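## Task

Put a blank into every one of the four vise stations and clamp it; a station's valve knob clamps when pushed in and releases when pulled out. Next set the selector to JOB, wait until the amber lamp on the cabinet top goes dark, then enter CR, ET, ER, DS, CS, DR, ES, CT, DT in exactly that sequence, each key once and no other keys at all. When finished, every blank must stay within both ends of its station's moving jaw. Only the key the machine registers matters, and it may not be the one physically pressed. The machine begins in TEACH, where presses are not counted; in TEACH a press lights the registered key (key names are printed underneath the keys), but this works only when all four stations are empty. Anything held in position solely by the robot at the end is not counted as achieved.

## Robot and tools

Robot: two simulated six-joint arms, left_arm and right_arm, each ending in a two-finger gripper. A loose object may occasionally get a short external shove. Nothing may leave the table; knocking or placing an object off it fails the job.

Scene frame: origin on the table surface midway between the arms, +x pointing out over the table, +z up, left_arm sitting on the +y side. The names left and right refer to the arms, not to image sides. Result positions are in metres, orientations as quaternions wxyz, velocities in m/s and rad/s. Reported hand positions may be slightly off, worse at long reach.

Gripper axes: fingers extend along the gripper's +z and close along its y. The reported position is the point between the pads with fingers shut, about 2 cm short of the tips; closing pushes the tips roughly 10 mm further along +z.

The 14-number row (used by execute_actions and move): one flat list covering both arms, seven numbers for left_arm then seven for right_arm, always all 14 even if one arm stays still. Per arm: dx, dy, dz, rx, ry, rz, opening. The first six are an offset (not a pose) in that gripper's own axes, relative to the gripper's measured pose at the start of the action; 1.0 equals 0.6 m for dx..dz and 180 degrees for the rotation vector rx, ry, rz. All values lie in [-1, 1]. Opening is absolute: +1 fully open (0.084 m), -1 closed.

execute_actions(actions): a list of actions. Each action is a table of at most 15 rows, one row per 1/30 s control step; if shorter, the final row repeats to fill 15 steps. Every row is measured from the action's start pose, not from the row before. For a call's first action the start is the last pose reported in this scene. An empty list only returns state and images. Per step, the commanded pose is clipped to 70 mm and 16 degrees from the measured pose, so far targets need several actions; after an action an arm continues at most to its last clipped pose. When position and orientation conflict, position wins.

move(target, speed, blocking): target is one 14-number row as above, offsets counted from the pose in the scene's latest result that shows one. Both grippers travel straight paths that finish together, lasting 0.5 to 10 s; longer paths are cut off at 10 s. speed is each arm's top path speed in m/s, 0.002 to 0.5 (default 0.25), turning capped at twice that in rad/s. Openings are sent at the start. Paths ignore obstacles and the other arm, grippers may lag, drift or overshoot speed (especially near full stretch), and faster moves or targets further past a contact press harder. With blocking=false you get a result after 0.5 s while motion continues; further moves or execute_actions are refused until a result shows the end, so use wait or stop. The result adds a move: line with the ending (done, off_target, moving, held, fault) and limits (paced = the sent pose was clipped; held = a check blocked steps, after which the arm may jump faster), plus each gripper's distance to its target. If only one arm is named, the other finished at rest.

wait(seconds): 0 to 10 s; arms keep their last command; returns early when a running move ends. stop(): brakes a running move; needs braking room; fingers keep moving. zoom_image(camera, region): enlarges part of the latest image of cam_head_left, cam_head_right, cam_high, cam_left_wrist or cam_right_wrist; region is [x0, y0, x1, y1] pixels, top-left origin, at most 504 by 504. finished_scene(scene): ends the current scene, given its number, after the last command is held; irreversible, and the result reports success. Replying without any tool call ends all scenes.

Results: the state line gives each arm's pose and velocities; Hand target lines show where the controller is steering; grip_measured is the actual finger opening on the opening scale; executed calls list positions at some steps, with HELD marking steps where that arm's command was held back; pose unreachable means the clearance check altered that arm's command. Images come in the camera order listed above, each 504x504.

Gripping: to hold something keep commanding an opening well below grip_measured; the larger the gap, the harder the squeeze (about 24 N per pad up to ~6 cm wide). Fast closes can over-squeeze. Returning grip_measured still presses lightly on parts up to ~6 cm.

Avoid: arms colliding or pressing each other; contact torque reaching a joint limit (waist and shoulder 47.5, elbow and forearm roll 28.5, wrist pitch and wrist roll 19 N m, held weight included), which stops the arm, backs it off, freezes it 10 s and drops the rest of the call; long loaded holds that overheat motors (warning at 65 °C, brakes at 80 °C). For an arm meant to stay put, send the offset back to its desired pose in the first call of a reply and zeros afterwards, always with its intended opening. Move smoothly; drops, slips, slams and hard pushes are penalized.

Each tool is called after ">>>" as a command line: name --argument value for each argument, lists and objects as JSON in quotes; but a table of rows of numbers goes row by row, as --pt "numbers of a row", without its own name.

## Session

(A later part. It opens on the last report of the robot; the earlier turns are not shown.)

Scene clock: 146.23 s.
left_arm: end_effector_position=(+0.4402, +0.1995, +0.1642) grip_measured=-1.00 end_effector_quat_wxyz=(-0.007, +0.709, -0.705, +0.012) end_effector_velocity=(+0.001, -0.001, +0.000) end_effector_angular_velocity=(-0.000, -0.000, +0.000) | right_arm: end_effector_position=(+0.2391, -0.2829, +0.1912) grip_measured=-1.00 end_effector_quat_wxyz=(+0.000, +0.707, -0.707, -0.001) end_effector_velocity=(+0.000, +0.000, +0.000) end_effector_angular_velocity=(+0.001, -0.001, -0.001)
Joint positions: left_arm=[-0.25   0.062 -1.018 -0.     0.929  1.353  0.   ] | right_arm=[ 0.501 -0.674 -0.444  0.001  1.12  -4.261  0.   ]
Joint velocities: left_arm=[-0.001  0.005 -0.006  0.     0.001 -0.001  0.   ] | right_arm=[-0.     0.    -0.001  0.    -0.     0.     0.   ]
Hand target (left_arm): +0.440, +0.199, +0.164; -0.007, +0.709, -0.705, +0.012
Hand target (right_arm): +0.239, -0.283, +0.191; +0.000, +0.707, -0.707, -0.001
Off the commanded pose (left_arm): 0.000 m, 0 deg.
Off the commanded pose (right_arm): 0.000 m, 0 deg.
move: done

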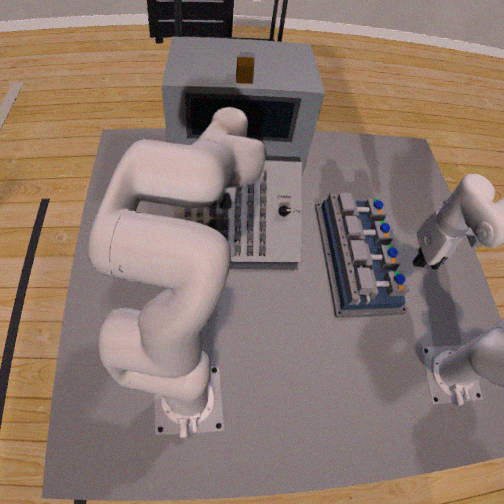

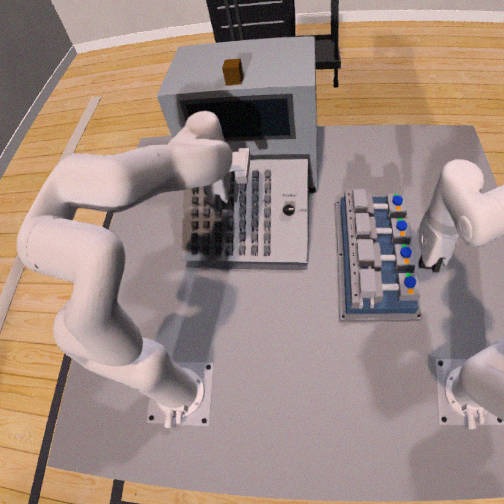

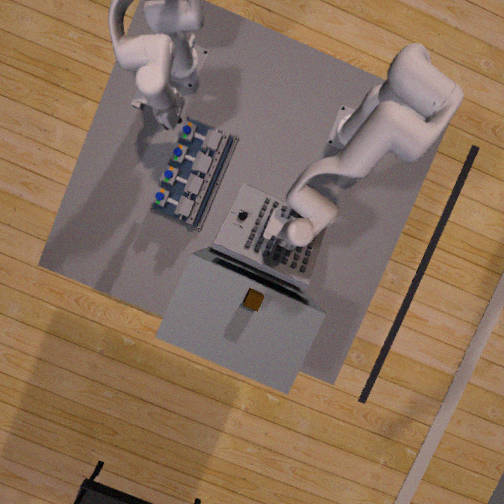

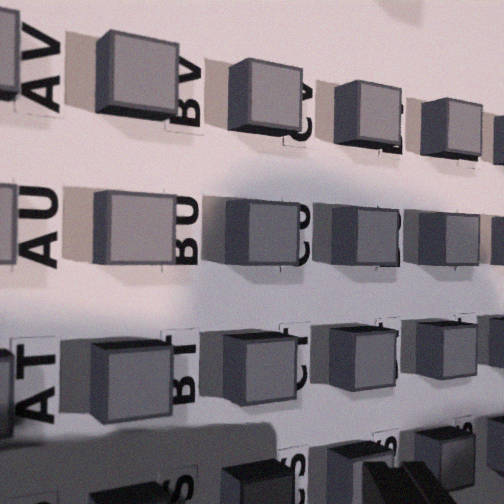

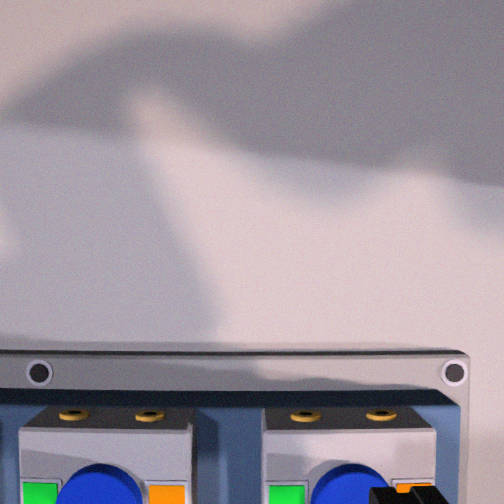

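>>> move --target '[0,0,0.044,0,0,0,-1,0,0,0,0,0,0,-1]' --speed 0.08

>>> move --target '[0,0,-0.036,0,0,0,-1,0,0,0,0,0,0,-1]'

>>> move --target '[0,0.048,0.02,0,0,0,-1,0,0,0,0,0,0,-1]'

>>> move --target '[0,0,0.05,0,0,0,-1,0,0,0,0,0,0,-1]' --speed 0.08

>>> move --target '[0,0,-0.06,0,0,0,-1,0,0,0,0,0,0,-1]'

Scene clock: 147.60 s.
left_arm: end_effector_position=(+0.4418, +0.1992, +0.1423) grip_measured=-1.00 end_effector_quat_wxyz=(-0.009, +0.709, -0.705, +0.014) end_effector_velocity=(+0.001, +0.000, -0.003) end_effector_angular_velocity=(-0.000, -0.004, +0.000) | right_arm: end_effector_position=(+0.2391, -0.2829, +0.1912) grip_measured=-1.00 end_effector_quat_wxyz=(+0.000, +0.707, -0.707, -0.001) end_effector_velocity=(+0.000, +0.000, +0.000) end_effector_angular_velocity=(+0.001, -0.001, +0.000)
Joint positions: left_arm=[-0.25   0.095 -0.989 -0.     0.861  1.353  0.   ] | right_arm=[ 0.501 -0.674 -0.444  0.001  1.12  -4.261  0.   ]
Joint velocities: left_arm=[ 0.     0.006  0.004  0.001 -0.014 -0.     0.   ] | right_arm=[-0.     0.    -0.001  0.    -0.    -0.001  0.   ]
Hand target (left_arm): +0.441, +0.199, +0.138; -0.007, +0.709, -0.705, +0.012
Hand target (right_arm): +0.239, -0.283, +0.191; +0.000, +0.707, -0.707, -0.001
Off the commanded pose (left_arm): 0.005 m, 0 deg.
Off the commanded pose (right_arm): 0.000 m, 0 deg.
move: off_target (left_arm)

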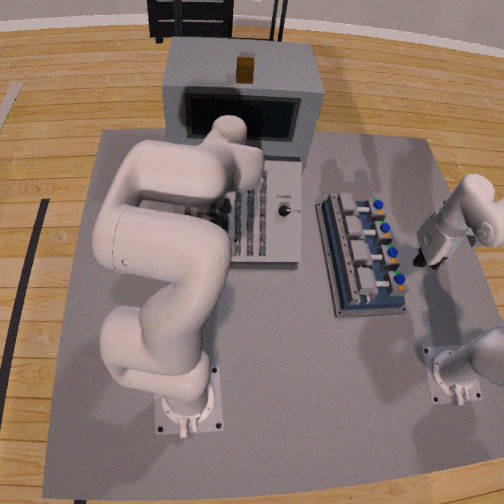

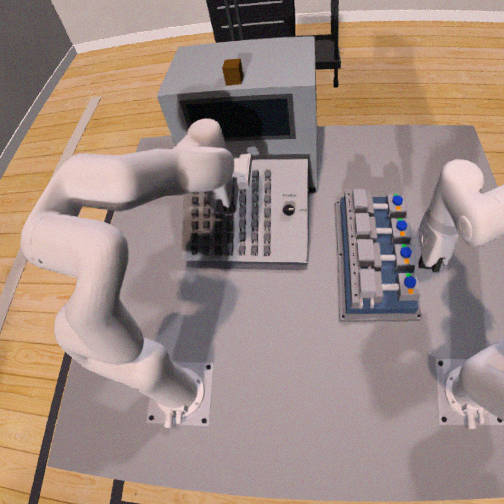

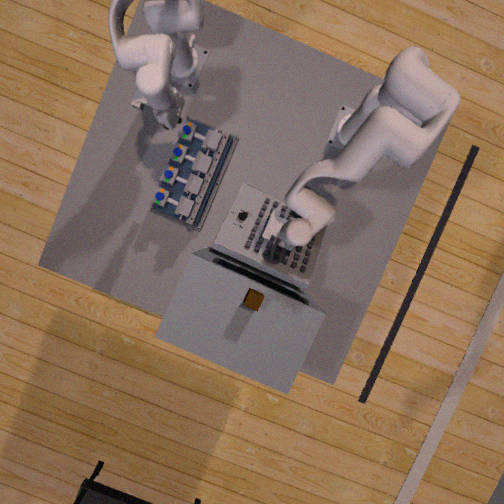

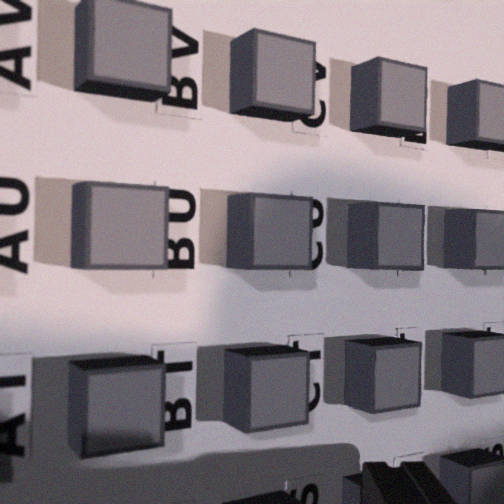

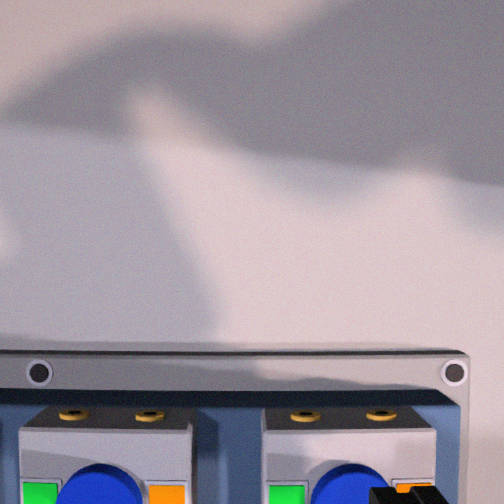

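Scene clock: 148.40 s.
left_arm: end_effector_position=(+0.4409, +0.1993, +0.1633) grip_measured=-1.00 end_effector_quat_wxyz=(-0.008, +0.709, -0.705, +0.013) end_effector_velocity=(+0.001, -0.000, +0.004) end_effector_angular_velocity=(-0.001, -0.005, +0.000) | right_arm: end_effector_position=(+0.2391, -0.2829, +0.1912) grip_measured=-1.00 end_effector_quat_wxyz=(+0.000, +0.707, -0.707, -0.001) end_effector_velocity=(-0.000, -0.000, -0.000) end_effector_angular_velocity=(-0.000, +0.000, +0.000)
Joint positions: left_arm=[-0.25   0.062 -1.015 -0.     0.921  1.353  0.   ] | right_arm=[ 0.501 -0.674 -0.444  0.001  1.12  -4.261  0.   ]
Joint velocities: left_arm=[-0.    -0.006 -0.004  0.     0.004 -0.001  0.   ] | right_arm=[-0.     0.     0.001 -0.    -0.001 -0.     0.   ]
Hand target (left_arm): +0.441, +0.199, +0.164; -0.009, +0.709, -0.705, +0.014
Hand target (right_arm): +0.239, -0.283, +0.191; +0.000, +0.707, -0.707, -0.001
Off the commanded pose (left_arm): 0.001 m, 0 deg.
Off the commanded pose (right_arm): 0.000 m, 0 deg.
move: done

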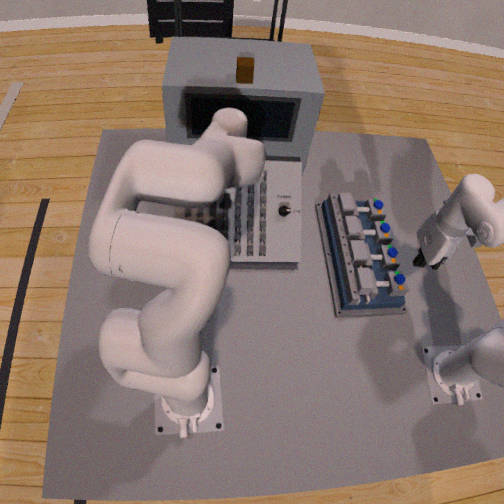

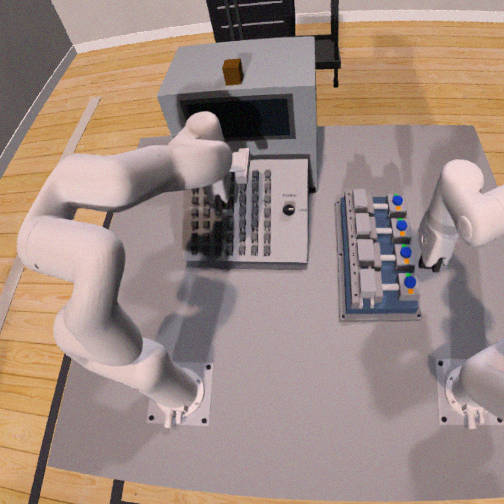

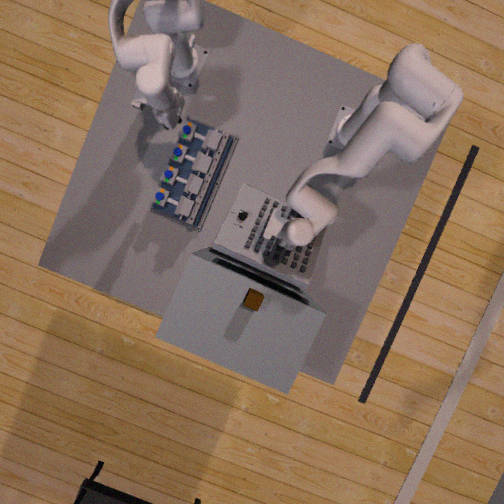

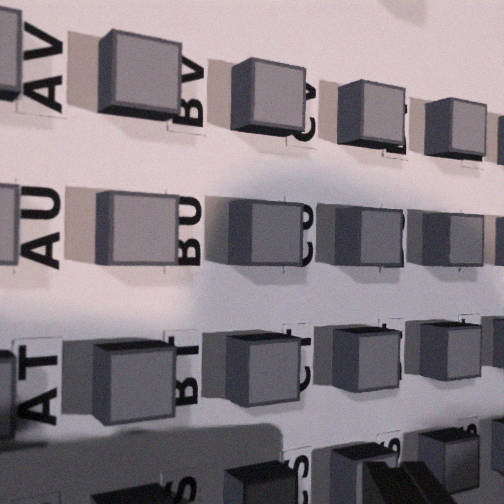

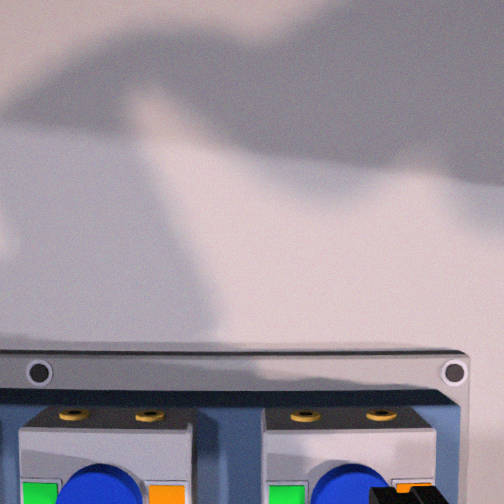

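Scene clock: 149.17 s.
left_arm: end_effector_position=(+0.4128, +0.1992, +0.1506) grip_measured=-1.00 end_effector_quat_wxyz=(-0.009, +0.709, -0.705, +0.014) end_effector_velocity=(-0.002, -0.000, -0.001) end_effector_angular_velocity=(-0.001, -0.001, +0.001) | right_arm: end_effector_position=(+0.2391, -0.2829, +0.1912) grip_measured=-1.00 end_effector_quat_wxyz=(+0.000, +0.707, -0.707, -0.001) end_effector_velocity=(-0.000, -0.000, -0.000) end_effector_angular_velocity=(-0.000, -0.000, +0.001)
Joint positions: left_arm=[-0.264 -0.008 -0.892  0.     0.867  1.338  0.   ] | right_arm=[ 0.501 -0.674 -0.444  0.001  1.12  -4.261  0.   ]
Joint velocities: left_arm=[-0.001 -0.004  0.008 -0.    -0.006 -0.001  0.   ] | right_arm=[ 0.    -0.001  0.001 -0.    -0.    -0.     0.   ]
Hand target (left_arm): +0.412, +0.199, +0.150; -0.008, +0.709, -0.705, +0.013
Hand target (right_arm): +0.239, -0.283, +0.191; +0.000, +0.707, -0.707, -0.001
Off the commanded pose (left_arm): 0.000 m, 0 deg.
Off the commanded pose (right_arm): 0.000 m, 0 deg.
move: done

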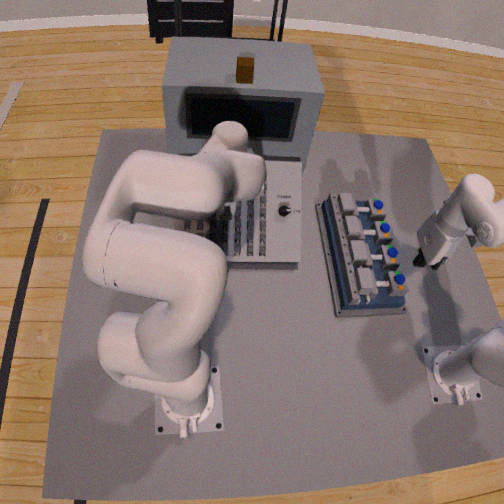

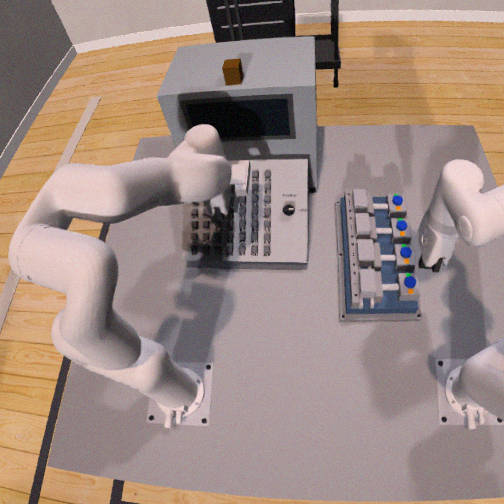

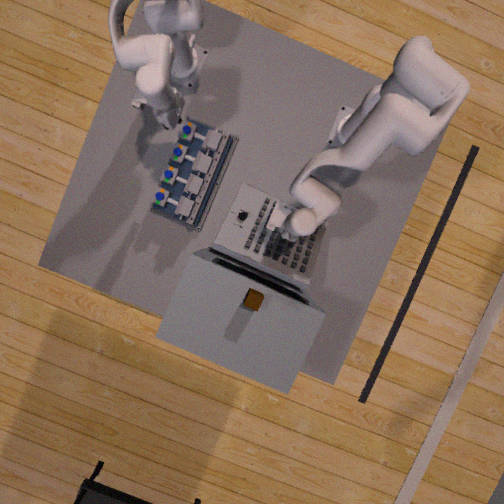

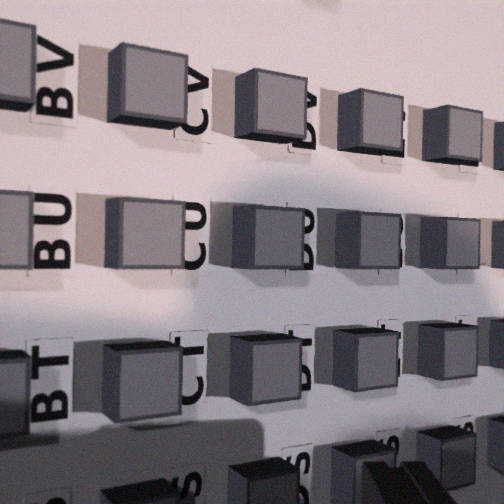

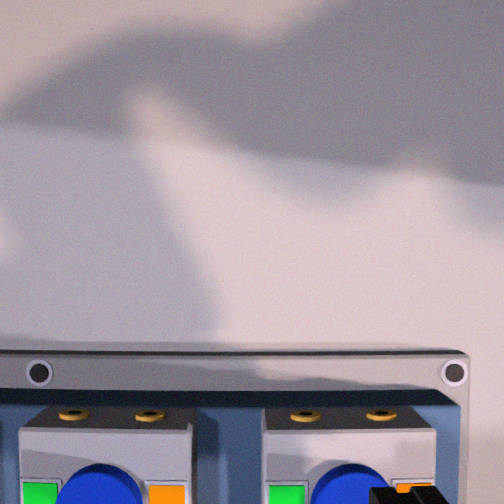

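Scene clock: 149.93 s.
left_arm: end_effector_position=(+0.4153, +0.1988, +0.1250) grip_measured=-1.00 end_effector_quat_wxyz=(-0.010, +0.709, -0.705, +0.016) end_effector_velocity=(+0.000, -0.001, -0.003) end_effector_angular_velocity=(-0.002, -0.002, +0.001) | right_arm: end_effector_position=(+0.2391, -0.2829, +0.1912) grip_measured=-1.00 end_effector_quat_wxyz=(+0.000, +0.707, -0.707, -0.001) end_effector_velocity=(-0.000, +0.000, +0.000) end_effector_angular_velocity=(+0.001, +0.000, -0.000)
Joint positions: left_arm=[-0.264  0.039 -0.863  0.     0.785  1.338  0.   ] | right_arm=[ 0.501 -0.674 -0.444  0.001  1.12  -4.261  0.   ]
Joint velocities: left_arm=[-0.     0.007  0.004 -0.002 -0.012 -0.     0.   ] | right_arm=[-0.     0.    -0.     0.001  0.    -0.     0.   ]
Hand target (left_arm): +0.414, +0.199, +0.121; -0.009, +0.709, -0.705, +0.014
Hand target (right_arm): +0.239, -0.283, +0.191; +0.000, +0.707, -0.707, -0.001
Off the commanded pose (left_arm): 0.005 m, 0 deg.
Off the commanded pose (right_arm): 0.000 m, 0 deg.
move: off_target (left_arm)

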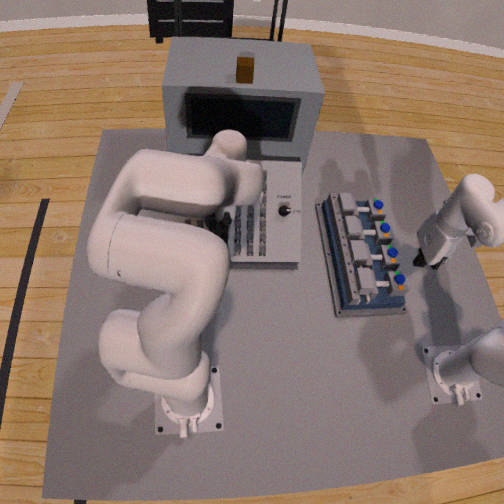

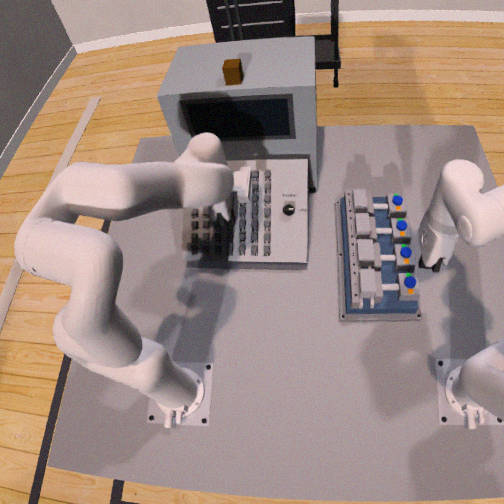

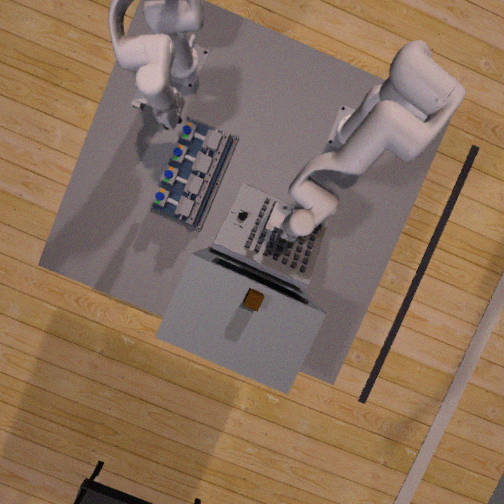

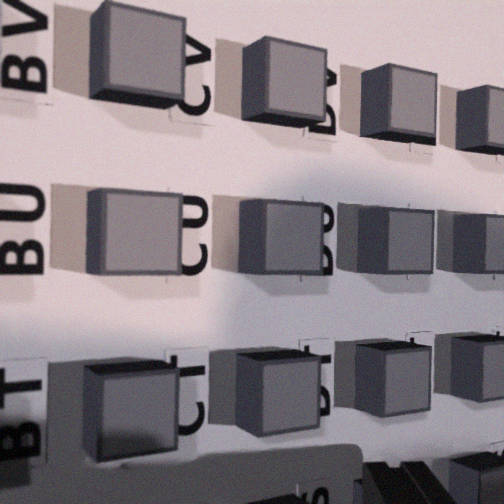

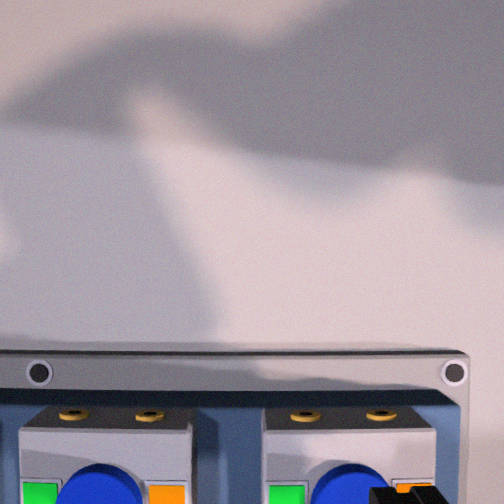

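Scene clock: 150.73 s.
left_arm: end_effector_position=(+0.4136, +0.1991, +0.1602) grip_measured=-1.00 end_effector_quat_wxyz=(-0.010, +0.709, -0.705, +0.016) end_effector_velocity=(+0.001, -0.000, +0.004) end_effector_angular_velocity=(-0.001, -0.004, +0.000) | right_arm: end_effector_position=(+0.2391, -0.2829, +0.1912) grip_measured=-1.00 end_effector_quat_wxyz=(+0.000, +0.707, -0.707, -0.001) end_effector_velocity=(+0.001, +0.000, +0.001) end_effector_angular_velocity=(+0.001, -0.002, +0.000)
Joint positions: left_arm=[-0.264 -0.023 -0.902  0.     0.888  1.338  0.   ] | right_arm=[ 0.501 -0.674 -0.444  0.001  1.12  -4.261  0.   ]
Joint velocities: left_arm=[ 0.    -0.004 -0.005  0.     0.005 -0.     0.   ] | right_arm=[-0.    -0.001 -0.001 -0.    -0.    -0.     0.   ]
Hand target (left_arm): +0.414, +0.199, +0.161; -0.010, +0.709, -0.705, +0.016
Hand target (right_arm): +0.239, -0.283, +0.191; +0.000, +0.707, -0.707, -0.001
Off the commanded pose (left_arm): 0.001 m, 0 deg.
Off the commanded pose (right_arm): 0.000 m, 0 deg.
move: done

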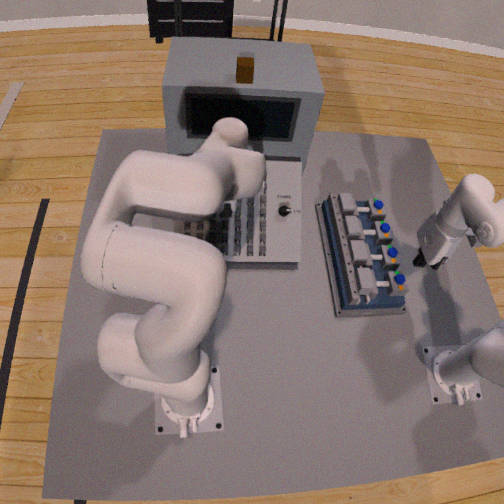

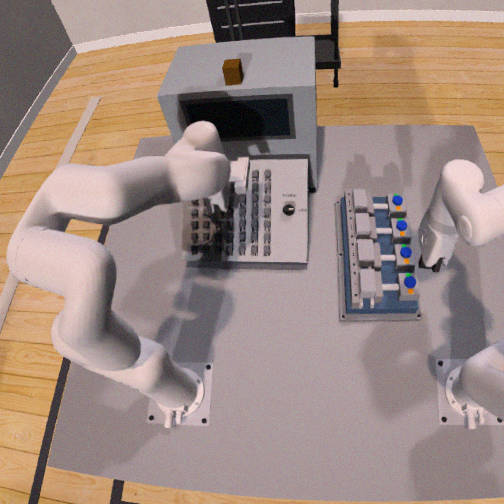

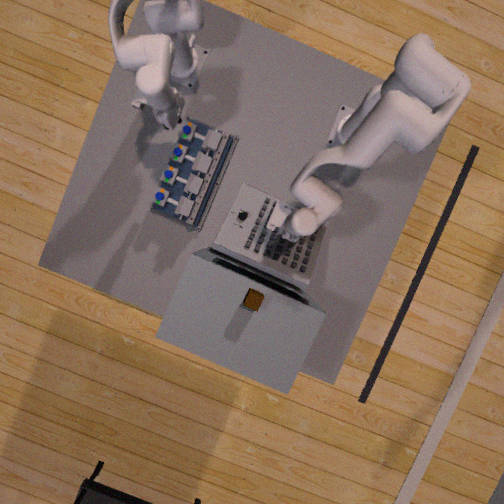

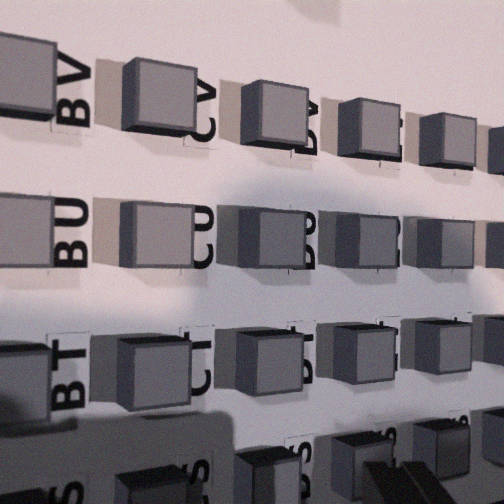

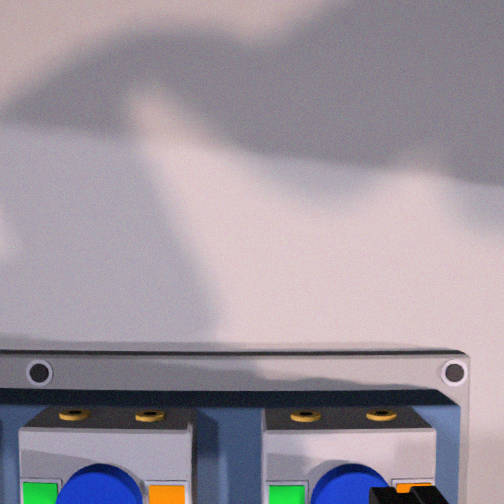

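>>> finished_scene --scene 1

The scene is finished: the task was done.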